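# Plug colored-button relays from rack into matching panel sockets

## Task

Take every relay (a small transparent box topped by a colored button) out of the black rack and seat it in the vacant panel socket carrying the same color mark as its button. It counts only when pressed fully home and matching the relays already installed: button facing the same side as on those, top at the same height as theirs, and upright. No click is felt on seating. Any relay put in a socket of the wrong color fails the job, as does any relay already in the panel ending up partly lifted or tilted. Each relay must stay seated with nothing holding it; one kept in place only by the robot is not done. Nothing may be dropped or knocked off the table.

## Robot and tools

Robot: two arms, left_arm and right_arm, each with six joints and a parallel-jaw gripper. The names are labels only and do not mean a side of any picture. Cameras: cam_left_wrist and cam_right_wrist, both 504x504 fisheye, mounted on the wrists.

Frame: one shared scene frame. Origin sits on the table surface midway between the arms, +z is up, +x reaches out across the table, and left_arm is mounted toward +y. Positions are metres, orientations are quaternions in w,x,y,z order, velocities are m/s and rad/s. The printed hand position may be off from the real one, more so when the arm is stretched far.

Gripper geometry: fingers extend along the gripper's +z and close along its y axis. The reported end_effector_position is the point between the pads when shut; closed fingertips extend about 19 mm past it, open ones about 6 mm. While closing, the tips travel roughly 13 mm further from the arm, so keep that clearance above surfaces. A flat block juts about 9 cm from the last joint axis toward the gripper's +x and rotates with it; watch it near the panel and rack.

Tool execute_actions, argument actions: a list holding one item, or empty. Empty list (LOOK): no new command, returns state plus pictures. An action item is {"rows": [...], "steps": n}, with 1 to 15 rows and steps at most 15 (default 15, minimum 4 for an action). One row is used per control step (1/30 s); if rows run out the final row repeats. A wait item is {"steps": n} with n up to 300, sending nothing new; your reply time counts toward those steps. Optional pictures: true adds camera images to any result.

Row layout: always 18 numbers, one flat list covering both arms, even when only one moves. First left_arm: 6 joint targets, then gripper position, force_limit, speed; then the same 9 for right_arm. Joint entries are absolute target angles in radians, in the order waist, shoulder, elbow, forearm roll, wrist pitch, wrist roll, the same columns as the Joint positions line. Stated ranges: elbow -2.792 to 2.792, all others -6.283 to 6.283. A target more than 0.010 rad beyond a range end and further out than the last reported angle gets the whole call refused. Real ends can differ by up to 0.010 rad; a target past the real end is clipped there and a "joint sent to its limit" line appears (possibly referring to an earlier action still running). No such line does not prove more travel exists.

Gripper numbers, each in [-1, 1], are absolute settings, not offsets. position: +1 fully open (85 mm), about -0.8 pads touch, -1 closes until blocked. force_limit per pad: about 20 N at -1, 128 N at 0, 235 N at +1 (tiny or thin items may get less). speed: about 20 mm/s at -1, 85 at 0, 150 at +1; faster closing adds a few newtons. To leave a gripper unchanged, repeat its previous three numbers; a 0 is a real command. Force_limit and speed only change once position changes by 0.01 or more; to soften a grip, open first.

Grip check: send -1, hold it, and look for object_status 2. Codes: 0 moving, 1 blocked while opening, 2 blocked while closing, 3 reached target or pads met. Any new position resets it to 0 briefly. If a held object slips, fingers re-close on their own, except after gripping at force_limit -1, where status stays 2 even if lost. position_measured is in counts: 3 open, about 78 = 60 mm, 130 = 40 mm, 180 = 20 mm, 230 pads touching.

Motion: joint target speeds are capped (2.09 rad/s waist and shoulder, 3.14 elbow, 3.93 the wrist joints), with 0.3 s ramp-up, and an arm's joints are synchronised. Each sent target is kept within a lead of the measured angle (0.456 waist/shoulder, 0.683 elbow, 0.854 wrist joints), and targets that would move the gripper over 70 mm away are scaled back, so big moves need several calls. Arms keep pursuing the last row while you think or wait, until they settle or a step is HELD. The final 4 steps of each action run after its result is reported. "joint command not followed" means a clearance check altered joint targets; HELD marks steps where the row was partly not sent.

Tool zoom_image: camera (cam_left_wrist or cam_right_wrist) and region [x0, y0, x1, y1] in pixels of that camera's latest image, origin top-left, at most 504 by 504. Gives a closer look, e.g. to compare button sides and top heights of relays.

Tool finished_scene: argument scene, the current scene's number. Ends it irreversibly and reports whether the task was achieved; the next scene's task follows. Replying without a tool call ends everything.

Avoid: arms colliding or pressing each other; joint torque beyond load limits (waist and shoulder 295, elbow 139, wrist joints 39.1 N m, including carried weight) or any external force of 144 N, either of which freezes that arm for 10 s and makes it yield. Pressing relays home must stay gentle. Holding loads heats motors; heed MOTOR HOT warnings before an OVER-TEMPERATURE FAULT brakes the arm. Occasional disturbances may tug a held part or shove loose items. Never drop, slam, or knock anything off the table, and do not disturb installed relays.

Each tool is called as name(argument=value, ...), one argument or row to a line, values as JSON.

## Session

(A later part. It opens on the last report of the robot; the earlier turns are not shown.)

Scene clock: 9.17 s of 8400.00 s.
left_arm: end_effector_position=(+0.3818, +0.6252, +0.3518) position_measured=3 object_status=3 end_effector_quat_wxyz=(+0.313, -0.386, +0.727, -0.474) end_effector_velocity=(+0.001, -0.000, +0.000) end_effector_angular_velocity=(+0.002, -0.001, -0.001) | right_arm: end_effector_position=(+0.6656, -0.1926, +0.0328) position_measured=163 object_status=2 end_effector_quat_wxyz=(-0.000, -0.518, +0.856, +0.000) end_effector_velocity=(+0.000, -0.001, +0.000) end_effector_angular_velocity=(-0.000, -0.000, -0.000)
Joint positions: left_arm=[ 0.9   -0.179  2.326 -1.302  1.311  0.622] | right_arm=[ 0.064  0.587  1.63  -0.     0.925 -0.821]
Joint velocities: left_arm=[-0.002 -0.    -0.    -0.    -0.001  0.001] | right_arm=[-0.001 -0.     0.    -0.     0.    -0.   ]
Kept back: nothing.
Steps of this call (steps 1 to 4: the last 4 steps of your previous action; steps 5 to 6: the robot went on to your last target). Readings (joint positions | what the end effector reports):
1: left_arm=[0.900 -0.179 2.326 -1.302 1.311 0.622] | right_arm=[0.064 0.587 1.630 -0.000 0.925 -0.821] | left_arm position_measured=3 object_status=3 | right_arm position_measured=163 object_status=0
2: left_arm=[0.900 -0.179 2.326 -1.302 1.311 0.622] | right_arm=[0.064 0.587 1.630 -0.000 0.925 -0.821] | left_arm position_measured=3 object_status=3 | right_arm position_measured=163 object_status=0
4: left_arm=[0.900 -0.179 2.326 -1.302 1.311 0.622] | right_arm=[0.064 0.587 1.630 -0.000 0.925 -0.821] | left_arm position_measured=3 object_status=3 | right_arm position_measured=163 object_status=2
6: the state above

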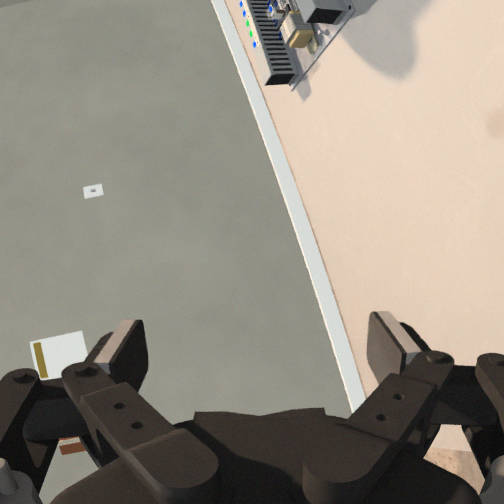

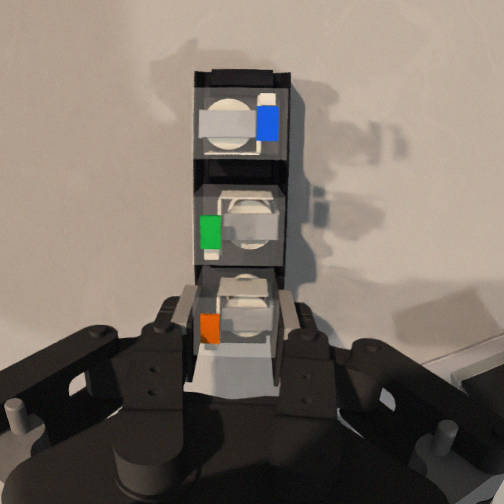

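execute_actions(
  actions=[
    {"rows":[[0.9,-0.179,2.326,-1.302,1.311,0.622,1,0,0,0.0639,0.5786,1.6229,0,0.9401,-0.8207,-1,-0.5,-0.3],[0.9,-0.179,2.326,-1.302,1.311,0.622,1,0,0,0.0639,0.5786,1.6229,0,0.9401,-0.8207,-1,-0.5,-0.3],[0.9,-0.179,2.326,-1.302,1.311,0.622,1,0,0,0.0639,0.5786,1.6229,0,0.9401,-0.8207,-1,-0.5,-0.3],[0.9,-0.179,2.326,-1.302,1.311,0.622,1,0,0,0.0639,0.495,1.5577,0,1.0889,-0.8207,-1,-0.5,-0.3]],"steps":14},
  ],
)

execute_actions(
  actions=[
    {"rows":[[0.9,-0.179,2.326,-1.302,1.311,0.622,1,0,0,0.1501,0.5104,1.533,0,1.0982,2.1457,-1,-0.5,-0.3]],"steps":15},
  ],
)

execute_actions(
  actions=[
    {"steps":25},
  ],
  pictures=true,
)

Scene clock: 9.97 s of 8400.00 s.
left_arm: end_effector_position=(+0.3818, +0.6252, +0.3518) position_measured=3 object_status=3 end_effector_quat_wxyz=(+0.313, -0.386, +0.727, -0.474) end_effector_velocity=(-0.000, -0.001, -0.000) end_effector_angular_velocity=(+0.000, -0.001, -0.002) | right_arm: end_effector_position=(+0.6663, -0.1924, +0.1335) position_measured=163 object_status=2 end_effector_quat_wxyz=(+0.001, -0.518, +0.856, -0.000) end_effector_velocity=(-0.015, -0.004, +0.285) end_effector_angular_velocity=(+0.004, -0.014, +0.000)
Joint positions: left_arm=[ 0.9   -0.179  2.326 -1.302  1.311  0.622] | right_arm=[ 0.064  0.5    1.562  0.     1.078 -0.821]
Joint velocities: left_arm=[-0.001 -0.     0.001  0.     0.001  0.002] | right_arm=[ 0.    -0.245 -0.186  0.     0.416 -0.   ]
Steps of this call (steps 1 to 14: the robot went on to your last target; steps 15 to 24: the first 10 steps of this action). Readings (joint positions | what the end effector reports):
15: left_arm=[0.900 -0.179 2.326 -1.302 1.311 0.622] | right_arm=[0.064 0.587 1.630 -0.000 0.925 -0.821] | left_arm position_measured=3 object_status=3 | right_arm position_measured=163 object_status=2
16: left_arm=[0.900 -0.179 2.326 -1.302 1.311 0.622] | right_arm=[0.064 0.585 1.628 -0.000 0.930 -0.821] | left_arm position_measured=3 object_status=3 | right_arm position_measured=163 object_status=2
18: left_arm=[0.900 -0.179 2.326 -1.302 1.311 0.622] | right_arm=[0.064 0.579 1.623 -0.000 0.939 -0.821] | left_arm position_measured=3 object_status=3 | right_arm position_measured=163 object_status=2
22: left_arm=[0.900 -0.179 2.326 -1.302 1.311 0.622] | right_arm=[0.064 0.527 1.581 -0.000 1.032 -0.821] | left_arm position_measured=3 object_status=3 | right_arm position_measured=163 object_status=2
24: the state above

Scene clock: 10.47 s of 8400.00 s.
left_arm: end_effector_position=(+0.3818, +0.6252, +0.3518) position_measured=3 object_status=3 end_effector_quat_wxyz=(+0.313, -0.386, +0.727, -0.474) end_effector_velocity=(-0.000, +0.000, +0.000) end_effector_angular_velocity=(+0.000, -0.001, +0.000) | right_arm: end_effector_position=(+0.6568, -0.1456, +0.1399) position_measured=163 object_status=2 end_effector_quat_wxyz=(+0.000, -0.214, +0.977, +0.000) end_effector_velocity=(-0.032, +0.144, -0.002) end_effector_angular_velocity=(-0.001, +0.002, -3.544)
Joint positions: left_arm=[ 0.9   -0.179  2.326 -1.302  1.311  0.622] | right_arm=[ 0.124  0.506  1.541  0.     1.095 -0.103]
Joint velocities: left_arm=[ 0.001  0.    -0.    -0.     0.001  0.001] | right_arm=[ 0.184  0.035 -0.053 -0.     0.02   3.729]
Steps of this call (steps 1 to 4: the last 4 steps of your previous action; steps 5 to 15: the first 11 steps of this action). Readings (joint positions | what the end effector reports):
5: left_arm=[0.900 -0.179 2.326 -1.302 1.311 0.622] | right_arm=[0.064 0.495 1.558 0.000 1.089 -0.820] | left_arm position_measured=3 object_status=3 | right_arm position_measured=163 object_status=2
6: left_arm=[0.900 -0.179 2.326 -1.302 1.311 0.622] | right_arm=[0.065 0.495 1.558 0.000 1.089 -0.812] | left_arm position_measured=3 object_status=3 | right_arm position_measured=163 object_status=2
8: left_arm=[0.900 -0.179 2.326 -1.302 1.311 0.622] | right_arm=[0.071 0.496 1.556 0.000 1.090 -0.753] | left_arm position_measured=3 object_status=3 | right_arm position_measured=163 object_status=2
12: left_arm=[0.900 -0.179 2.326 -1.302 1.311 0.622] | right_arm=[0.099 0.501 1.548 0.000 1.093 -0.462] | left_arm position_measured=3 object_status=3 | right_arm position_measured=163 object_status=2
15: the state above

Scene clock: 11.30 s of 8400.00 s.
left_arm: end_effector_position=(+0.3818, +0.6252, +0.3518) position_measured=3 object_status=3 end_effector_quat_wxyz=(+0.313, -0.386, +0.727, -0.474) end_effector_velocity=(+0.000, -0.000, -0.000) end_effector_angular_velocity=(+0.002, -0.001, -0.001) | right_arm: end_effector_position=(+0.6520, -0.1250, +0.1398) position_measured=163 object_status=2 end_effector_quat_wxyz=(-0.000, +0.781, +0.625, -0.000) end_effector_velocity=(+0.000, -0.001, -0.002) end_effector_angular_velocity=(-0.001, +0.002, -0.004)
Joint positions: left_arm=[ 0.9   -0.179  2.326 -1.302  1.311  0.622] | right_arm=[ 0.15   0.51   1.533 -0.     1.098  2.145]
Joint velocities: left_arm=[-0.001 -0.     0.    -0.    -0.001  0.002] | right_arm=[-0.001  0.002  0.    -0.     0.     0.003]
Kept back: nothing.
Steps of this call (steps 1 to 4: the last 4 steps of your previous action; steps 5 to 25: the robot went on to your last target). Readings (joint positions | what the end effector reports):
1: left_arm=[0.900 -0.179 2.326 -1.302 1.311 0.622] | right_arm=[0.129 0.507 1.539 0.000 1.096 0.023] | left_arm position_measured=3 object_status=3 | right_arm position_measured=163 object_status=2
2: left_arm=[0.900 -0.179 2.326 -1.302 1.311 0.622] | right_arm=[0.134 0.507 1.538 0.000 1.096 0.148] | left_arm position_measured=3 object_status=3 | right_arm position_measured=163 object_status=2
4: left_arm=[0.900 -0.179 2.326 -1.302 1.311 0.622] | right_arm=[0.140 0.509 1.536 0.000 1.097 0.398] | left_arm position_measured=3 object_status=3 | right_arm position_measured=163 object_status=2
8: left_arm=[0.900 -0.179 2.326 -1.302 1.311 0.622] | right_arm=[0.146 0.510 1.534 0.000 1.098 0.899] | left_arm position_measured=3 object_status=3 | right_arm position_measured=163 object_status=2
25: the state above

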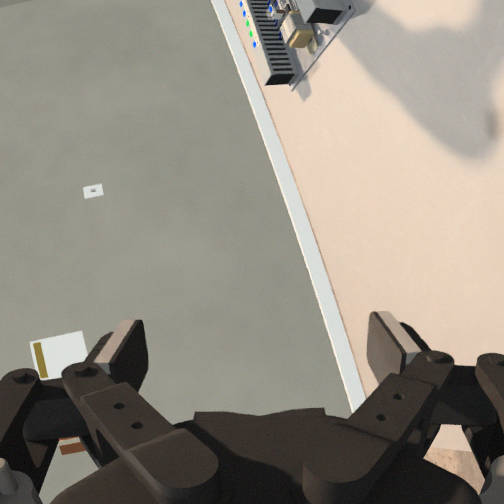

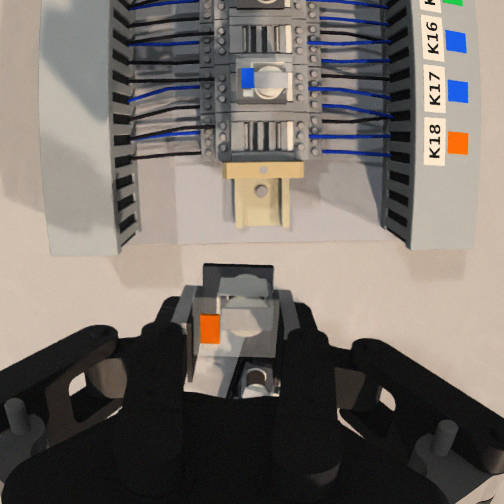

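execute_actions(
  actions=[
    {"rows":[[0.9,-0.179,2.326,-1.302,1.311,0.622,1,0,0,0.2025,0.5939,1.4755,0,1.0722,2.2281,-1,-0.5,-0.3]],"steps":15},
  ],
  pictures=true,
)

zoom_image(
  camera="cam_right_wrist",
  region=[160,140,340,320],
)

Scene clock: 12.17 s of 8400.00 s.
left_arm: end_effector_position=(+0.3818, +0.6252, +0.3518) position_measured=3 object_status=3 end_effector_quat_wxyz=(+0.313, -0.386, +0.727, -0.474) end_effector_velocity=(-0.000, +0.000, -0.000) end_effector_angular_velocity=(-0.000, -0.000, +0.001) | right_arm: end_effector_position=(+0.6690, -0.0719, +0.0995) position_measured=163 object_status=2 end_effector_quat_wxyz=(-0.000, +0.790, +0.613, -0.000) end_effector_velocity=(+0.000, +0.001, +0.002) end_effector_angular_velocity=(+0.001, -0.003, +0.001)
Joint positions: left_arm=[ 0.9   -0.179  2.326 -1.302  1.311  0.622] | right_arm=[ 0.203  0.594  1.475 -0.     1.072  2.228]
Joint velocities: left_arm=[ 0.001  0.     0.    -0.     0.     0.   ] | right_arm=[ 0.001 -0.002  0.    -0.    -0.001  0.001]
Steps of this call (steps 1 to 15: the robot went on to your last target; steps 16 to 26: the first 11 steps of this action). Readings (joint positions | what the end effector reports):
16: left_arm=[0.900 -0.179 2.326 -1.302 1.311 0.622] | right_arm=[0.150 0.511 1.533 -0.000 1.098 2.146] | left_arm position_measured=3 object_status=3 | right_arm position_measured=163 object_status=2
17: left_arm=[0.900 -0.179 2.326 -1.302 1.311 0.622] | right_arm=[0.153 0.514 1.530 -0.000 1.098 2.150] | left_arm position_measured=3 object_status=3 | right_arm position_measured=163 object_status=2
19: left_arm=[0.900 -0.179 2.326 -1.302 1.311 0.622] | right_arm=[0.171 0.544 1.509 -0.000 1.088 2.179] | left_arm position_measured=3 object_status=3 | right_arm position_measured=163 object_status=2
23: left_arm=[0.900 -0.179 2.326 -1.302 1.311 0.622] | right_arm=[0.203 0.594 1.476 -0.000 1.073 2.228] | left_arm position_measured=3 object_status=3 | right_arm position_measured=163 object_status=2
26: the state above

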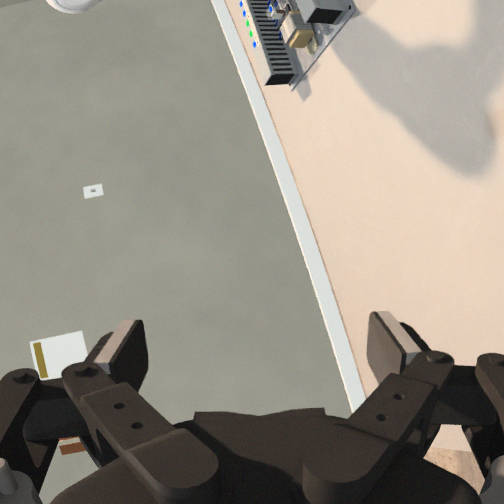

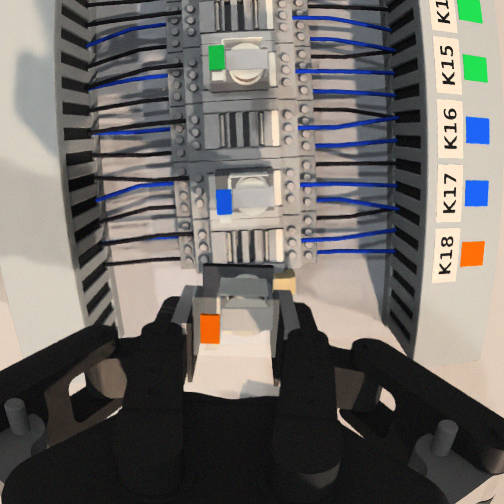

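Region (160, 140, 340, 320) of cam_right_wrist's 504x504 image, scaled by 2.800, with more detail than that image has.

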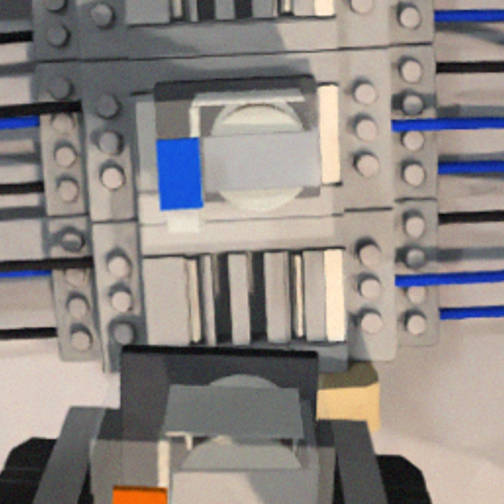

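execute_actions(
  actions=[
    {"rows":[[0.9,-0.179,2.326,-1.302,1.311,0.622,1,0,0,0.2131,0.6123,1.4747,0,1.0546,2.1987,-1,-0.5,-0.3]],"steps":12},
  ],
  pictures=true,
)

zoom_image(
  camera="cam_right_wrist",
  region=[160,140,340,320],
)

Scene clock: 12.90 s of 8400.00 s.
left_arm: end_effector_position=(+0.3818, +0.6252, +0.3518) position_measured=3 object_status=3 end_effector_quat_wxyz=(+0.313, -0.386, +0.727, -0.474) end_effector_velocity=(-0.000, +0.000, +0.000) end_effector_angular_velocity=(-0.000, +0.000, +0.001) | right_arm: end_effector_position=(+0.6694, -0.0621, +0.0850) position_measured=163 object_status=2 end_effector_quat_wxyz=(+0.000, +0.778, +0.629, +0.000) end_effector_velocity=(+0.000, +0.001, +0.000) end_effector_angular_velocity=(+0.001, -0.001, +0.002)
Joint positions: left_arm=[ 0.9   -0.179  2.326 -1.302  1.311  0.622] | right_arm=[0.213 0.612 1.475 0.    1.055 2.199]
Joint velocities: left_arm=[ 0.001  0.    -0.    -0.     0.    -0.   ] | right_arm=[ 0.    -0.    -0.     0.001 -0.    -0.002]
Steps of this call (steps 1 to 4: the last 4 steps of your previous action; steps 5 to 14: the robot went on to your last target; steps 15 to 22: the first 8 steps of this action). Readings (joint positions | what the end effector reports):
15: left_arm=[0.900 -0.179 2.326 -1.302 1.311 0.622] | right_arm=[0.203 0.594 1.475 -0.000 1.072 2.228] | left_arm position_measured=3 object_status=3 | right_arm position_measured=163 object_status=2
16: left_arm=[0.900 -0.179 2.326 -1.302 1.311 0.622] | right_arm=[0.204 0.597 1.475 -0.000 1.068 2.223] | left_arm position_measured=3 object_status=3 | right_arm position_measured=163 object_status=2
18: left_arm=[0.900 -0.179 2.326 -1.302 1.311 0.622] | right_arm=[0.212 0.611 1.475 0.000 1.056 2.201] | left_arm position_measured=3 object_status=3 | right_arm position_measured=163 object_status=2
22: the state above

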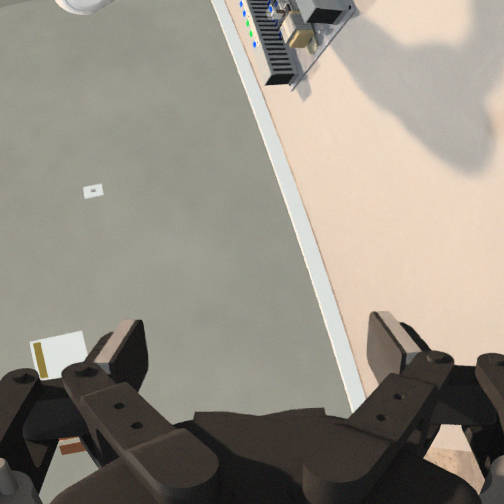

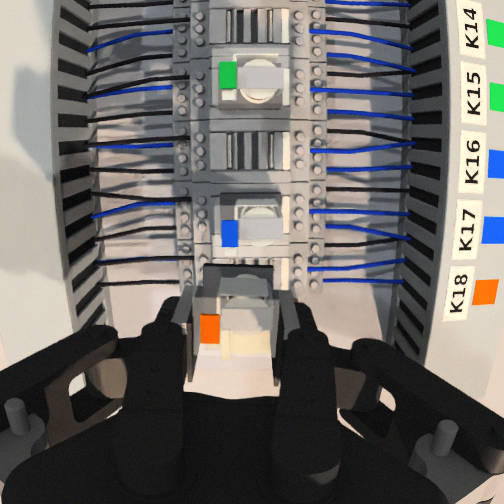

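Region (160, 140, 340, 320) of cam_right_wrist's 504x504 image, scaled by 2.800, with more detail than that image has.

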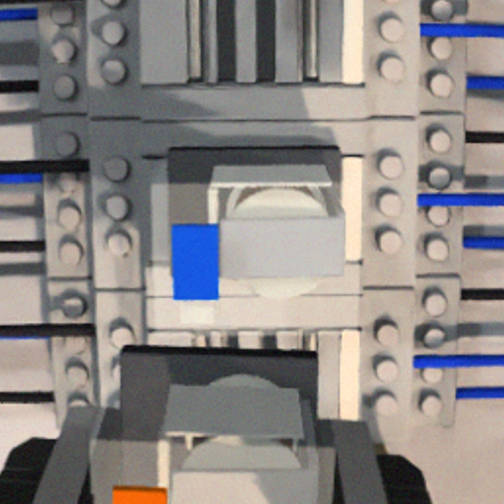

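execute_actions(
  actions=[
    {"rows":[[0.9,-0.179,2.326,-1.302,1.311,0.622,1,0,0,0.2091,0.6235,1.4736,0,1.0445,2.1947,-1,-0.5,-0.3]],"steps":12},
  ],
  pictures=true,
)

zoom_image(
  camera="cam_right_wrist",
  region=[160,200,320,360],
)

Scene clock: 13.63 s of 8400.00 s.
left_arm: end_effector_position=(+0.3818, +0.6252, +0.3518) position_measured=3 object_status=3 end_effector_quat_wxyz=(+0.313, -0.386, +0.727, -0.474) end_effector_velocity=(+0.000, -0.000, +0.000) end_effector_angular_velocity=(+0.001, -0.001, -0.000) | right_arm: end_effector_position=(+0.6734, -0.0639, +0.0757) position_measured=163 object_status=2 end_effector_quat_wxyz=(-0.000, +0.778, +0.629, -0.000) end_effector_velocity=(+0.000, -0.001, +0.001) end_effector_angular_velocity=(+0.001, -0.001, -0.001)
Joint positions: left_arm=[ 0.9   -0.179  2.326 -1.302  1.311  0.622] | right_arm=[0.209 0.624 1.474 0.    1.045 2.195]
Joint velocities: left_arm=[-0.    -0.001 -0.     0.    -0.     0.   ] | right_arm=[-0.001 -0.001  0.     0.    -0.    -0.   ]
Steps of this call (steps 1 to 4: the last 4 steps of your previous action; steps 5 to 14: the robot went on to your last target; steps 15 to 22: the first 8 steps of this action). Readings (joint positions | what the end effector reports):
15: left_arm=[0.900 -0.179 2.326 -1.302 1.311 0.622] | right_arm=[0.213 0.612 1.475 0.000 1.054 2.199] | left_arm position_measured=3 object_status=3 | right_arm position_measured=163 object_status=2
16: left_arm=[0.900 -0.179 2.326 -1.302 1.311 0.622] | right_arm=[0.212 0.616 1.474 0.000 1.051 2.197] | left_arm position_measured=3 object_status=3 | right_arm position_measured=163 object_status=2
18: left_arm=[0.900 -0.179 2.326 -1.302 1.311 0.622] | right_arm=[0.209 0.623 1.474 0.000 1.045 2.195] | left_arm position_measured=3 object_status=3 | right_arm position_measured=163 object_status=2
22: the state above

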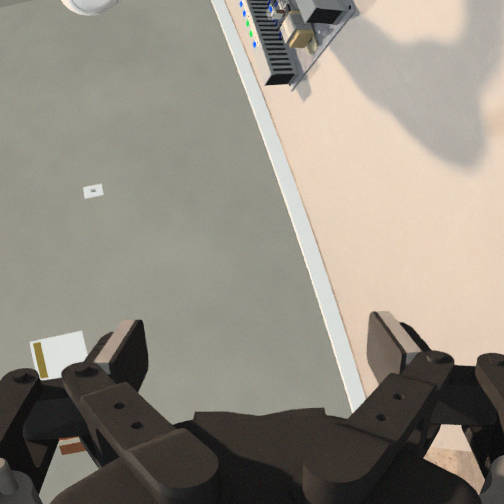

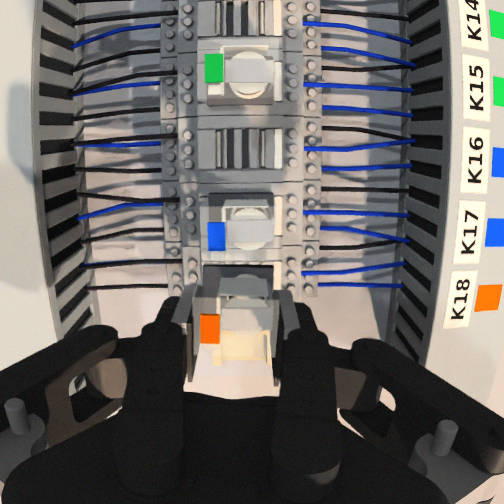

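Region (160, 200, 320, 360) of cam_right_wrist's 504x504 image, scaled by 3.150, with more detail than that image has.

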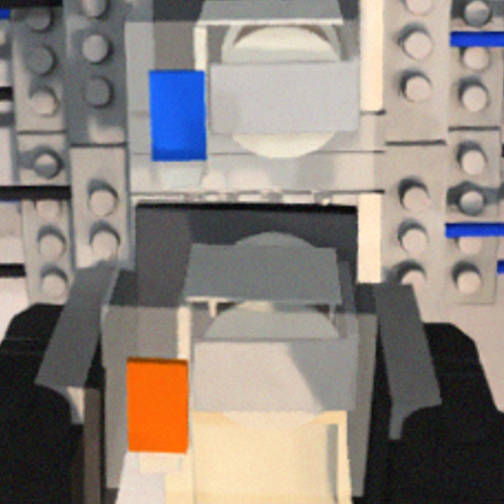

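execute_actions(
  actions=[
    {"rows":[[0.9,-0.179,2.326,-1.302,1.311,0.622,1,0,0,0.2086,0.6282,1.4737,0,1.0397,2.1942,-1,-0.5,-0.3]],"steps":12},
  ],
  pictures=true,
)

zoom_image(
  camera="cam_right_wrist",
  region=[160,200,320,360],
)

Scene clock: 14.43 s of 8400.00 s.
left_arm: end_effector_position=(+0.3818, +0.6252, +0.3518) position_measured=3 object_status=3 end_effector_quat_wxyz=(+0.313, -0.386, +0.727, -0.474) end_effector_velocity=(-0.000, -0.000, -0.000) end_effector_angular_velocity=(+0.000, -0.000, -0.000) | right_arm: end_effector_position=(+0.6746, -0.0640, +0.0721) position_measured=163 object_status=2 end_effector_quat_wxyz=(+0.000, +0.778, +0.629, +0.000) end_effector_velocity=(-0.000, -0.000, -0.002) end_effector_angular_velocity=(-0.001, +0.002, +0.000)
Joint positions: left_arm=[ 0.9   -0.179  2.326 -1.302  1.311  0.622] | right_arm=[ 0.209  0.628  1.474 -0.     1.04   2.194]
Joint velocities: left_arm=[-0.     0.     0.    -0.    -0.     0.001] | right_arm=[ 0.     0.002  0.    -0.    -0.    -0.   ]
Steps of this call (steps 1 to 4: the last 4 steps of your previous action; steps 5 to 15: the robot went on to your last target; step 16: nothing new was sent; steps 17 to 24: the first 8 steps of this action). Readings (joint positions | what the end effector reports):
17: left_arm=[0.900 -0.179 2.326 -1.302 1.311 0.622] | right_arm=[0.209 0.624 1.474 0.000 1.044 2.195] | left_arm position_measured=3 object_status=3 | right_arm position_measured=163 object_status=2
18: left_arm=[0.900 -0.179 2.326 -1.302 1.311 0.622] | right_arm=[0.209 0.625 1.473 0.000 1.042 2.194] | left_arm position_measured=3 object_status=3 | right_arm position_measured=163 object_status=2
20: left_arm=[0.900 -0.179 2.326 -1.302 1.311 0.622] | right_arm=[0.209 0.628 1.474 -0.000 1.040 2.194] | left_arm position_measured=3 object_status=3 | right_arm position_measured=163 object_status=2
24: the state above

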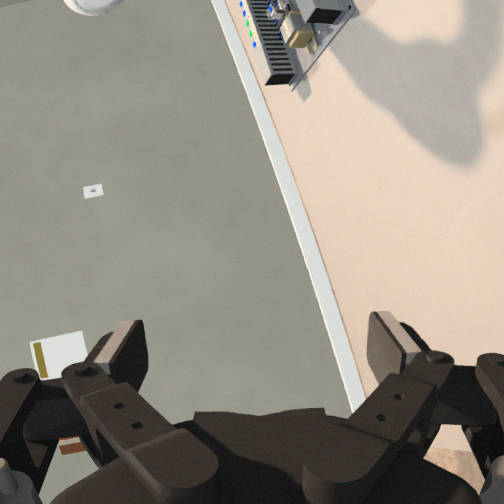

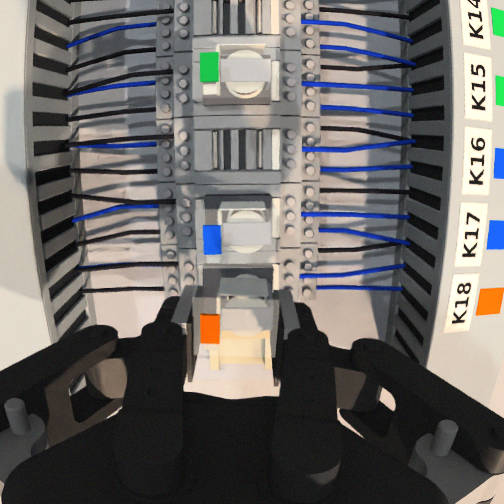

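Region (160, 200, 320, 360) of cam_right_wrist's 504x504 image, scaled by 3.150, with more detail than that image has.

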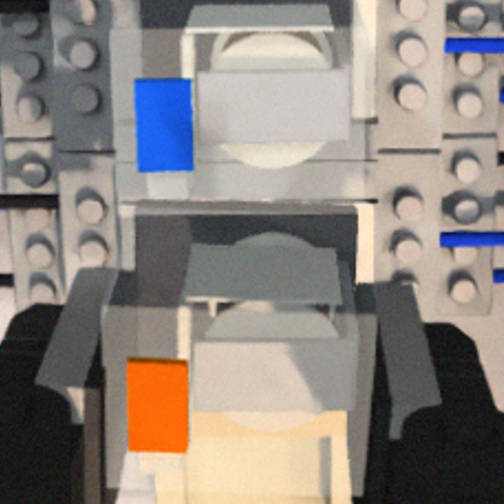

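execute_actions(
  actions=[
    {"rows":[[0.9,-0.179,2.326,-1.302,1.311,0.622,1,0,0,0.2086,0.6298,1.475,0,1.0368,2.1942,-1,-0.5,-0.3]],"steps":10},
  ],
)

execute_actions(
  actions=[
    {"rows":[[0.9,-0.179,2.326,-1.302,1.311,0.622,1,0,0,0.2086,0.6302,1.4753,0,1.0361,2.1942,-1,-0.5,-0.3],[0.9,-0.179,2.326,-1.302,1.311,0.622,1,0,0,0.2086,0.6302,1.4753,0,1.0361,2.1942,-1,-0.5,-0.3],[0.9,-0.179,2.326,-1.302,1.311,0.622,1,0,0,0.2086,0.6302,1.4753,0,1.0361,2.1942,-1,-0.5,-0.3],[0.9,-0.179,2.326,-1.302,1.311,0.622,1,0,0,0.2086,0.6302,1.4753,0,1.0361,2.1942,-1,-0.5,-0.3],[0.9,-0.179,2.326,-1.302,1.311,0.622,1,0,0,0.2086,0.6302,1.4753,0,1.0361,2.1942,-1,-0.5,-0.3],[0.9,-0.179,2.326,-1.302,1.311,0.622,1,0,0,0.2086,0.6306,1.4756,0,1.0354,2.1942,-1,-0.5,-0.3]],"steps":12},
  ],
  pictures=true,
)

zoom_image(
  camera="cam_right_wrist",
  region=[160,200,320,360],
)

Scene clock: 15.00 s of 8400.00 s.
left_arm: end_effector_position=(+0.3818, +0.6252, +0.3518) position_measured=3 object_status=3 end_effector_quat_wxyz=(+0.313, -0.386, +0.727, -0.474) end_effector_velocity=(+0.000, -0.000, -0.000) end_effector_angular_velocity=(-0.001, +0.001, -0.000) | right_arm: end_effector_position=(+0.6745, -0.0640, +0.0698) position_measured=163 object_status=2 end_effector_quat_wxyz=(-0.000, +0.778, +0.629, -0.000) end_effector_velocity=(-0.000, +0.000, -0.001) end_effector_angular_velocity=(+0.000, +0.000, +0.000)
Joint positions: left_arm=[ 0.9   -0.179  2.326 -1.302  1.311  0.622] | right_arm=[ 0.209  0.63   1.475 -0.     1.037  2.194]
Joint velocities: left_arm=[-0.001  0.     0.     0.     0.    -0.001] | right_arm=[ 0.     0.001  0.     0.    -0.001  0.   ]
Steps of this call (steps 1 to 4: the last 4 steps of your previous action; steps 5 to 11: the robot went on to your last target; steps 12 to 17: the first 6 steps of this action). Readings (joint positions | what the end effector reports):
12: left_arm=[0.900 -0.179 2.326 -1.302 1.311 0.622] | right_arm=[0.209 0.628 1.474 -0.000 1.040 2.194] | left_arm position_measured=3 object_status=3 | right_arm position_measured=163 object_status=2
13: left_arm=[0.900 -0.179 2.326 -1.302 1.311 0.622] | right_arm=[0.209 0.629 1.474 -0.000 1.038 2.194] | left_arm position_measured=3 object_status=3 | right_arm position_measured=163 object_status=2
15: left_arm=[0.900 -0.179 2.326 -1.302 1.311 0.622] | right_arm=[0.209 0.630 1.475 -0.000 1.037 2.194] | left_arm position_measured=3 object_status=3 | right_arm position_measured=163 object_status=2
17: the state above

Scene clock: 15.40 s of 8400.00 s.
left_arm: end_effector_position=(+0.3818, +0.6252, +0.3518) position_measured=3 object_status=3 end_effector_quat_wxyz=(+0.313, -0.386, +0.727, -0.474) end_effector_velocity=(-0.000, +0.001, -0.000) end_effector_angular_velocity=(-0.001, +0.001, +0.002) | right_arm: end_effector_position=(+0.6745, -0.0640, +0.0689) position_measured=163 object_status=2 end_effector_quat_wxyz=(-0.000, +0.778, +0.629, -0.000) end_effector_velocity=(-0.001, -0.000, -0.004) end_effector_angular_velocity=(-0.001, +0.003, -0.000)
Joint positions: left_arm=[ 0.9   -0.179  2.326 -1.302  1.311  0.622] | right_arm=[0.209 0.631 1.476 0.    1.035 2.194]
Joint velocities: left_arm=[ 0.002  0.     0.001  0.    -0.001 -0.001] | right_arm=[ 0.     0.003  0.003  0.    -0.003 -0.   ]
Steps of this call (steps 1 to 4: the last 4 steps of your previous action; steps 5 to 12: the first 8 steps of this action). Readings (joint positions | what the end effector reports):
5: left_arm=[0.900 -0.179 2.326 -1.302 1.311 0.622] | right_arm=[0.209 0.630 1.475 -0.000 1.037 2.194] | left_arm position_measured=3 object_status=3 | right_arm position_measured=163 object_status=2
6: left_arm=[0.900 -0.179 2.326 -1.302 1.311 0.622] | right_arm=[0.209 0.630 1.475 0.000 1.036 2.194] | left_arm position_measured=3 object_status=3 | right_arm position_measured=163 object_status=2
8: left_arm=[0.900 -0.179 2.326 -1.302 1.311 0.622] | right_arm=[0.209 0.630 1.475 0.000 1.036 2.194] | left_arm position_measured=3 object_status=3 | right_arm position_measured=163 object_status=2
12: the state above

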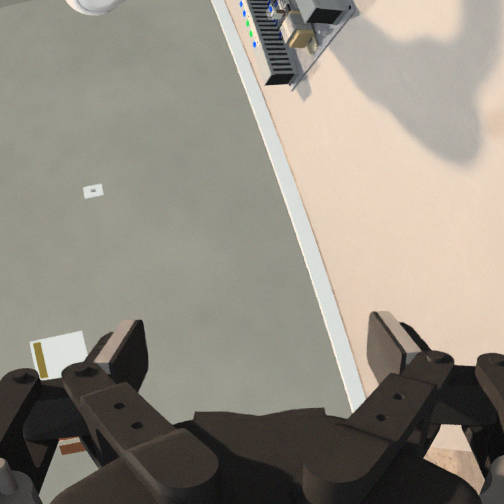

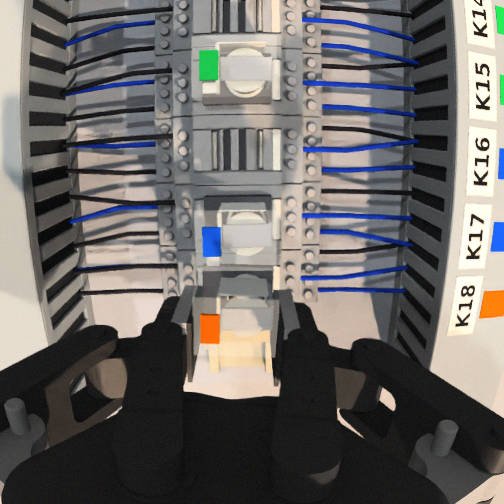

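Region (160, 200, 320, 360) of cam_right_wrist's 504x504 image, scaled by 3.150, with more detail than that image has.

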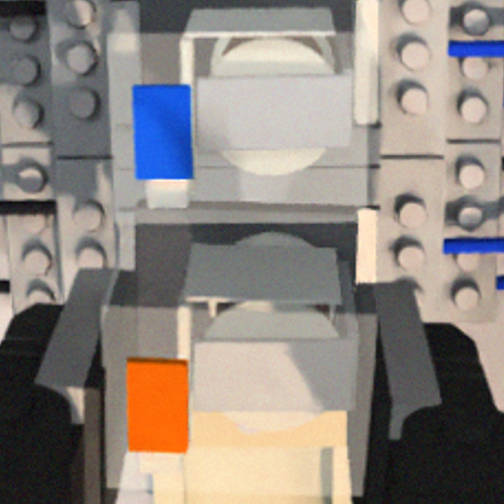

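execute_actions(
  actions=[
    {"rows":[[0.9,-0.179,2.326,-1.302,1.311,0.622,1,0,0,0.2086,0.6309,1.4759,0,1.0348,2.1942,-1,-0.5,-0.3]],"steps":10},
  ],
)

execute_actions(
  actions=[
    {"rows":[[0.9,-0.179,2.326,-1.302,1.311,0.622,1,0,0,0.2086,0.6312,1.4761,0,1.0343,2.1942,-1,-0.5,-0.3]],"steps":10},
  ],
)

execute_actions(
  actions=[
    {"rows":[[0.9,-0.179,2.326,-1.302,1.311,0.622,1,0,0,0.2086,0.6315,1.4764,0,1.0337,2.1942,-1,-0.5,-0.3]],"steps":10},
  ],
  pictures=true,
)

zoom_image(
  camera="cam_right_wrist",
  region=[160,200,320,360],
)

Scene clock: 15.90 s of 8400.00 s.
left_arm: end_effector_position=(+0.3818, +0.6252, +0.3518) position_measured=3 object_status=3 end_effector_quat_wxyz=(+0.313, -0.386, +0.727, -0.474) end_effector_velocity=(-0.000, -0.000, +0.000) end_effector_angular_velocity=(-0.001, +0.000, -0.000) | right_arm: end_effector_position=(+0.6745, -0.0640, +0.0685) position_measured=163 object_status=2 end_effector_quat_wxyz=(-0.000, +0.778, +0.629, -0.000) end_effector_velocity=(-0.000, +0.000, -0.000) end_effector_angular_velocity=(-0.000, +0.000, +0.001)
Joint positions: left_arm=[ 0.9   -0.179  2.326 -1.302  1.311  0.622] | right_arm=[0.209 0.631 1.476 0.    1.035 2.194]
Joint velocities: left_arm=[-0.    -0.     0.     0.     0.001 -0.001] | right_arm=[ 0.     0.001 -0.    -0.    -0.     0.   ]
Steps of this call (steps 1 to 4: the last 4 steps of your previous action; steps 5 to 9: the robot went on to your last target; steps 10 to 15: the first 6 steps of this action). Readings (joint positions | what the end effector reports):
10: left_arm=[0.900 -0.179 2.326 -1.302 1.311 0.622] | right_arm=[0.209 0.631 1.476 0.000 1.035 2.194] | left_arm position_measured=3 object_status=3 | right_arm position_measured=163 object_status=2
11: left_arm=[0.900 -0.179 2.326 -1.302 1.311 0.622] | right_arm=[0.209 0.631 1.476 0.000 1.035 2.194] | left_arm position_measured=3 object_status=3 | right_arm position_measured=163 object_status=2
13: left_arm=[0.900 -0.179 2.326 -1.302 1.311 0.622] | right_arm=[0.209 0.631 1.476 0.000 1.035 2.194] | left_arm position_measured=3 object_status=3 | right_arm position_measured=163 object_status=2
15: the state above

Scene clock: 16.23 s of 8400.00 s.
left_arm: end_effector_position=(+0.3818, +0.6252, +0.3518) position_measured=3 object_status=3 end_effector_quat_wxyz=(+0.313, -0.386, +0.727, -0.474) end_effector_velocity=(-0.000, +0.000, +0.000) end_effector_angular_velocity=(+0.001, -0.001, -0.001) | right_arm: end_effector_position=(+0.6745, -0.0640, +0.0681) position_measured=163 object_status=2 end_effector_quat_wxyz=(-0.000, +0.778, +0.629, -0.000) end_effector_velocity=(-0.000, +0.000, -0.001) end_effector_angular_velocity=(-0.001, +0.001, +0.001)
Joint positions: left_arm=[ 0.9   -0.179  2.326 -1.302  1.311  0.622] | right_arm=[0.209 0.631 1.476 0.    1.034 2.194]
Joint velocities: left_arm=[ 0.001 -0.    -0.     0.     0.001  0.001] | right_arm=[ 0.     0.001  0.    -0.    -0.    -0.   ]
Steps of this call (steps 1 to 4: the last 4 steps of your previous action; steps 5 to 10: the first 6 steps of this action). Readings (joint positions | what the end effector reports):
5: left_arm=[0.900 -0.179 2.326 -1.302 1.311 0.622] | right_arm=[0.209 0.631 1.476 0.000 1.035 2.194] | left_arm position_measured=3 object_status=3 | right_arm position_measured=163 object_status=2
6: left_arm=[0.900 -0.179 2.326 -1.302 1.311 0.622] | right_arm=[0.209 0.631 1.476 0.000 1.035 2.194] | left_arm position_measured=3 object_status=3 | right_arm position_measured=163 object_status=2
8: left_arm=[0.900 -0.179 2.326 -1.302 1.311 0.622] | right_arm=[0.209 0.631 1.476 0.000 1.034 2.194] | left_arm position_measured=3 object_status=3 | right_arm position_measured=163 object_status=2
10: the state above

Scene clock: 16.57 s of 8400.00 s.
left_arm: end_effector_position=(+0.3818, +0.6252, +0.3518) position_measured=3 object_status=3 end_effector_quat_wxyz=(+0.313, -0.386, +0.727, -0.474) end_effector_velocity=(-0.000, -0.001, -0.000) end_effector_angular_velocity=(+0.000, -0.001, -0.002) | right_arm: end_effector_position=(+0.6745, -0.0640, +0.0677) position_measured=163 object_status=2 end_effector_quat_wxyz=(-0.000, +0.778, +0.629, -0.000) end_effector_velocity=(+0.001, -0.001, +0.001) end_effector_angular_velocity=(+0.001, -0.002, -0.001)
Joint positions: left_arm=[ 0.9   -0.179  2.326 -1.302  1.311  0.622] | right_arm=[0.209 0.632 1.476 0.    1.034 2.194]
Joint velocities: left_arm=[-0.001  0.     0.001 -0.     0.001  0.002] | right_arm=[-0.001 -0.001 -0.    -0.    -0.    -0.   ]
Steps of this call (steps 1 to 4: the last 4 steps of your previous action; steps 5 to 10: the first 6 steps of this action). Readings (joint positions | what the end effector reports):
5: left_arm=[0.900 -0.179 2.326 -1.302 1.311 0.622] | right_arm=[0.209 0.631 1.476 0.000 1.034 2.194] | left_arm position_measured=3 object_status=3 | right_arm position_measured=163 object_status=2
6: left_arm=[0.900 -0.179 2.326 -1.302 1.311 0.622] | right_arm=[0.209 0.631 1.476 0.000 1.034 2.194] | left_arm position_measured=3 object_status=3 | right_arm position_measured=163 object_status=2
8: left_arm=[0.900 -0.179 2.326 -1.302 1.311 0.622] | right_arm=[0.209 0.632 1.476 0.000 1.034 2.194] | left_arm position_measured=3 object_status=3 | right_arm position_measured=163 object_status=2
10: the state above

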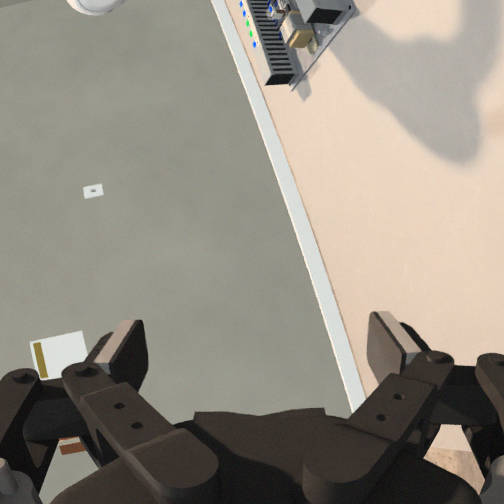

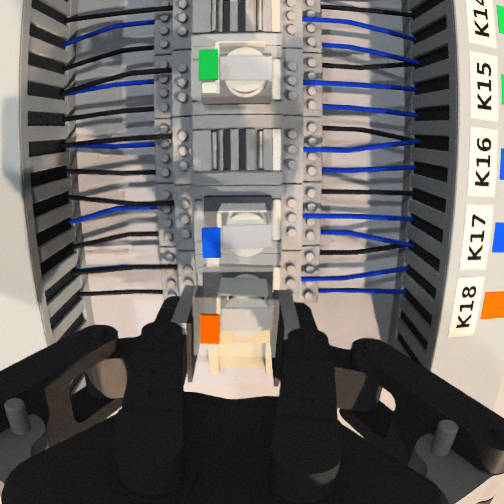

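Region (160, 200, 320, 360) of cam_right_wrist's 504x504 image, scaled by 3.150, with more detail than that image has.

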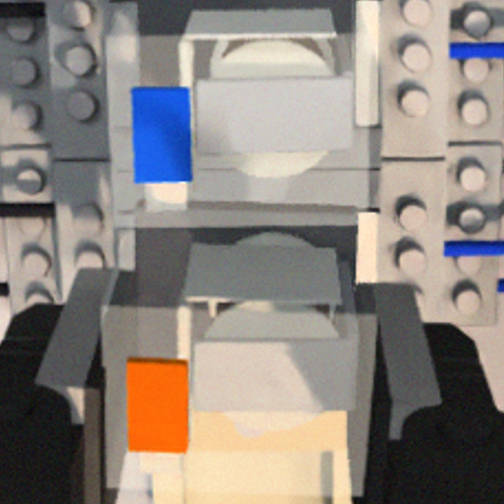

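execute_actions(
  actions=[
    {"rows":[[0.9,-0.179,2.326,-1.302,1.311,0.622,1,0,0,0.2086,0.6318,1.4766,0,1.0332,2.1942,-1,-0.5,-0.3]],"steps":10},
  ],
)

execute_actions(
  actions=[
    {"rows":[[0.9,-0.179,2.326,-1.302,1.311,0.622,1,0,0,0.2086,0.6321,1.4769,0,1.0326,2.1942,-1,-0.5,-0.3]],"steps":10},
  ],
)

execute_actions(
  actions=[
    {"rows":[[0.9,-0.179,2.326,-1.302,1.311,0.622,1,0,0,0.2086,0.6324,1.4771,0,1.0321,2.1942,-1,-0.5,-0.3]],"steps":10},
  ],
)

execute_actions(
  actions=[
    {"rows":[[0.9,-0.179,2.326,-1.302,1.311,0.622,1,0,0,0.2086,0.6327,1.4774,0,1.0315,2.1942,-1,-0.5,-0.3]],"steps":10},
  ],
  pictures=true,
)

zoom_image(
  camera="cam_right_wrist",
  region=[160,200,320,360],
)

Scene clock: 17.03 s of 8400.00 s.
left_arm: end_effector_position=(+0.3818, +0.6252, +0.3518) position_measured=3 object_status=3 end_effector_quat_wxyz=(+0.313, -0.386, +0.727, -0.474) end_effector_velocity=(-0.000, +0.000, +0.000) end_effector_angular_velocity=(+0.000, -0.000, +0.001) | right_arm: end_effector_position=(+0.6745, -0.0640, +0.0674) position_measured=163 object_status=2 end_effector_quat_wxyz=(-0.000, +0.778, +0.629, -0.000) end_effector_velocity=(+0.000, +0.000, +0.001) end_effector_angular_velocity=(+0.000, -0.001, +0.000)
Joint positions: left_arm=[ 0.9   -0.179  2.326 -1.302  1.311  0.622] | right_arm=[0.209 0.632 1.477 0.    1.033 2.194]
Joint velocities: left_arm=[ 0.001 -0.     0.     0.    -0.    -0.   ] | right_arm=[ 0.    -0.001 -0.    -0.    -0.    -0.   ]
Steps of this call (steps 1 to 4: the last 4 steps of your previous action; steps 5 to 8: the robot went on to your last target; steps 9 to 14: the first 6 steps of this action). Readings (joint positions | what the end effector reports):
9: left_arm=[0.900 -0.179 2.326 -1.302 1.311 0.622] | right_arm=[0.209 0.632 1.476 0.000 1.034 2.194] | left_arm position_measured=3 object_status=3 | right_arm position_measured=163 object_status=2
10: left_arm=[0.900 -0.179 2.326 -1.302 1.311 0.622] | right_arm=[0.209 0.632 1.476 0.000 1.033 2.194] | left_arm position_measured=3 object_status=3 | right_arm position_measured=163 object_status=2
12: left_arm=[0.900 -0.179 2.326 -1.302 1.311 0.622] | right_arm=[0.209 0.632 1.477 0.000 1.033 2.194] | left_arm position_measured=3 object_status=3 | right_arm position_measured=163 object_status=2
14: the state above

Scene clock: 17.37 s of 8400.00 s.
left_arm: end_effector_position=(+0.3818, +0.6252, +0.3518) position_measured=3 object_status=3 end_effector_quat_wxyz=(+0.313, -0.386, +0.727, -0.474) end_effector_velocity=(-0.000, -0.000, -0.000) end_effector_angular_velocity=(-0.002, +0.001, +0.000) | right_arm: end_effector_position=(+0.6745, -0.0640, +0.0670) position_measured=163 object_status=2 end_effector_quat_wxyz=(-0.000, +0.778, +0.629, -0.000) end_effector_velocity=(+0.000, -0.000, -0.001) end_effector_angular_velocity=(-0.000, +0.001, -0.000)
Joint positions: left_arm=[ 0.9   -0.179  2.326 -1.302  1.311  0.622] | right_arm=[0.209 0.632 1.477 0.    1.033 2.194]
Joint velocities: left_arm=[ 0.    -0.     0.001 -0.     0.001 -0.001] | right_arm=[-0.     0.001 -0.    -0.    -0.    -0.   ]
Steps of this call (steps 1 to 4: the last 4 steps of your previous action; steps 5 to 10: the first 6 steps of this action). Readings (joint positions | what the end effector reports):
5: left_arm=[0.900 -0.179 2.326 -1.302 1.311 0.622] | right_arm=[0.209 0.632 1.477 0.000 1.033 2.194] | left_arm position_measured=3 object_status=3 | right_arm position_measured=163 object_status=2
6: left_arm=[0.900 -0.179 2.326 -1.302 1.311 0.622] | right_arm=[0.209 0.632 1.477 0.000 1.033 2.194] | left_arm position_measured=3 object_status=3 | right_arm position_measured=163 object_status=2
8: left_arm=[0.900 -0.179 2.326 -1.302 1.311 0.622] | right_arm=[0.209 0.632 1.477 0.000 1.033 2.194] | left_arm position_measured=3 object_status=3 | right_arm position_measured=163 object_status=2
10: the state above

Scene clock: 17.70 s of 8400.00 s.
left_arm: end_effector_position=(+0.3818, +0.6252, +0.3518) position_measured=3 object_status=3 end_effector_quat_wxyz=(+0.313, -0.386, +0.727, -0.474) end_effector_velocity=(+0.000, -0.001, +0.000) end_effector_angular_velocity=(+0.000, -0.001, -0.002) | right_arm: end_effector_position=(+0.6745, -0.0640, +0.0666) position_measured=163 object_status=2 end_effector_quat_wxyz=(-0.000, +0.778, +0.629, -0.000) end_effector_velocity=(+0.001, -0.001, +0.001) end_effector_angular_velocity=(+0.000, -0.001, -0.001)
Joint positions: left_arm=[ 0.9   -0.179  2.326 -1.302  1.311  0.622] | right_arm=[0.209 0.632 1.477 0.    1.032 2.194]
Joint velocities: left_arm=[-0.001  0.     0.     0.     0.001  0.001] | right_arm=[-0.001 -0.001 -0.    -0.001 -0.     0.   ]
Steps of this call (steps 1 to 4: the last 4 steps of your previous action; steps 5 to 10: the first 6 steps of this action). Readings (joint positions | what the end effector reports):
5: left_arm=[0.900 -0.179 2.326 -1.302 1.311 0.622] | right_arm=[0.209 0.632 1.477 0.000 1.033 2.194] | left_arm position_measured=3 object_status=3 | right_arm position_measured=163 object_status=2
6: left_arm=[0.900 -0.179 2.326 -1.302 1.311 0.622] | right_arm=[0.209 0.632 1.477 0.000 1.032 2.194] | left_arm position_measured=3 object_status=3 | right_arm position_measured=163 object_status=2
8: left_arm=[0.900 -0.179 2.326 -1.302 1.311 0.622] | right_arm=[0.209 0.632 1.477 0.000 1.032 2.194] | left_arm position_measured=3 object_status=3 | right_arm position_measured=163 object_status=2
10: the state above

Scene clock: 18.03 s of 8400.00 s.
left_arm: end_effector_position=(+0.3818, +0.6252, +0.3518) position_measured=3 object_status=3 end_effector_quat_wxyz=(+0.313, -0.386, +0.727, -0.474) end_effector_velocity=(-0.000, +0.001, +0.000) end_effector_angular_velocity=(+0.001, -0.001, +0.001) | right_arm: end_effector_position=(+0.6745, -0.0640, +0.0662) position_measured=163 object_status=2 end_effector_quat_wxyz=(-0.000, +0.778, +0.629, -0.000) end_effector_velocity=(+0.000, -0.001, -0.001) end_effector_angular_velocity=(+0.000, +0.001, -0.001)
Joint positions: left_arm=[ 0.9   -0.179  2.326 -1.302  1.311  0.622] | right_arm=[0.209 0.633 1.477 0.    1.032 2.194]
Joint velocities: left_arm=[ 0.001 -0.    -0.    -0.     0.     0.   ] | right_arm=[-0.001  0.001  0.     0.    -0.     0.   ]
Steps of this call (steps 1 to 4: the last 4 steps of your previous action; steps 5 to 10: the first 6 steps of this action). Readings (joint positions | what the end effector reports):
5: left_arm=[0.900 -0.179 2.326 -1.302 1.311 0.622] | right_arm=[0.209 0.632 1.477 0.000 1.032 2.194] | left_arm position_measured=3 object_status=3 | right_arm position_measured=163 object_status=2
6: left_arm=[0.900 -0.179 2.326 -1.302 1.311 0.622] | right_arm=[0.209 0.633 1.477 0.000 1.032 2.194] | left_arm position_measured=3 object_status=3 | right_arm position_measured=163 object_status=2
8: left_arm=[0.900 -0.179 2.326 -1.302 1.311 0.622] | right_arm=[0.209 0.633 1.477 0.000 1.032 2.194] | left_arm position_measured=3 object_status=3 | right_arm position_measured=163 object_status=2
10: the state above

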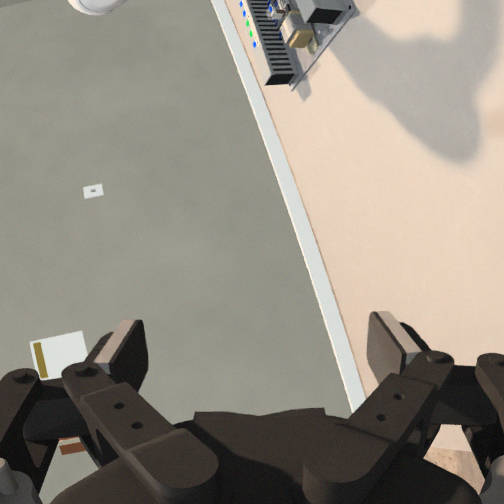

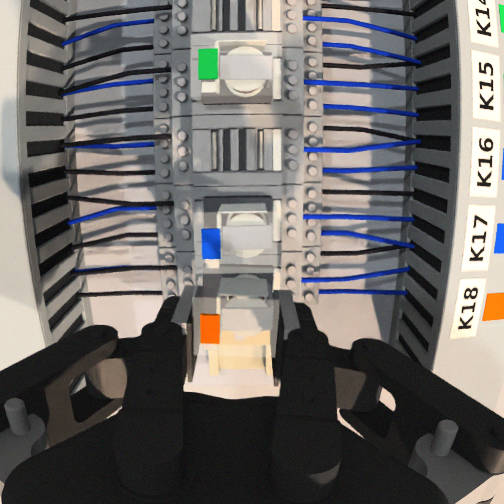

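Region (160, 200, 320, 360) of cam_right_wrist's 504x504 image, scaled by 3.150, with more detail than that image has.

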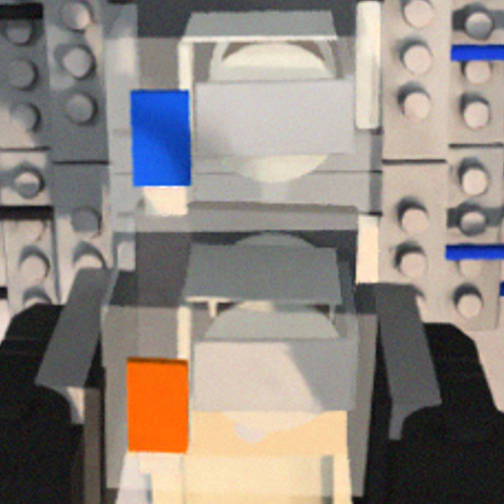

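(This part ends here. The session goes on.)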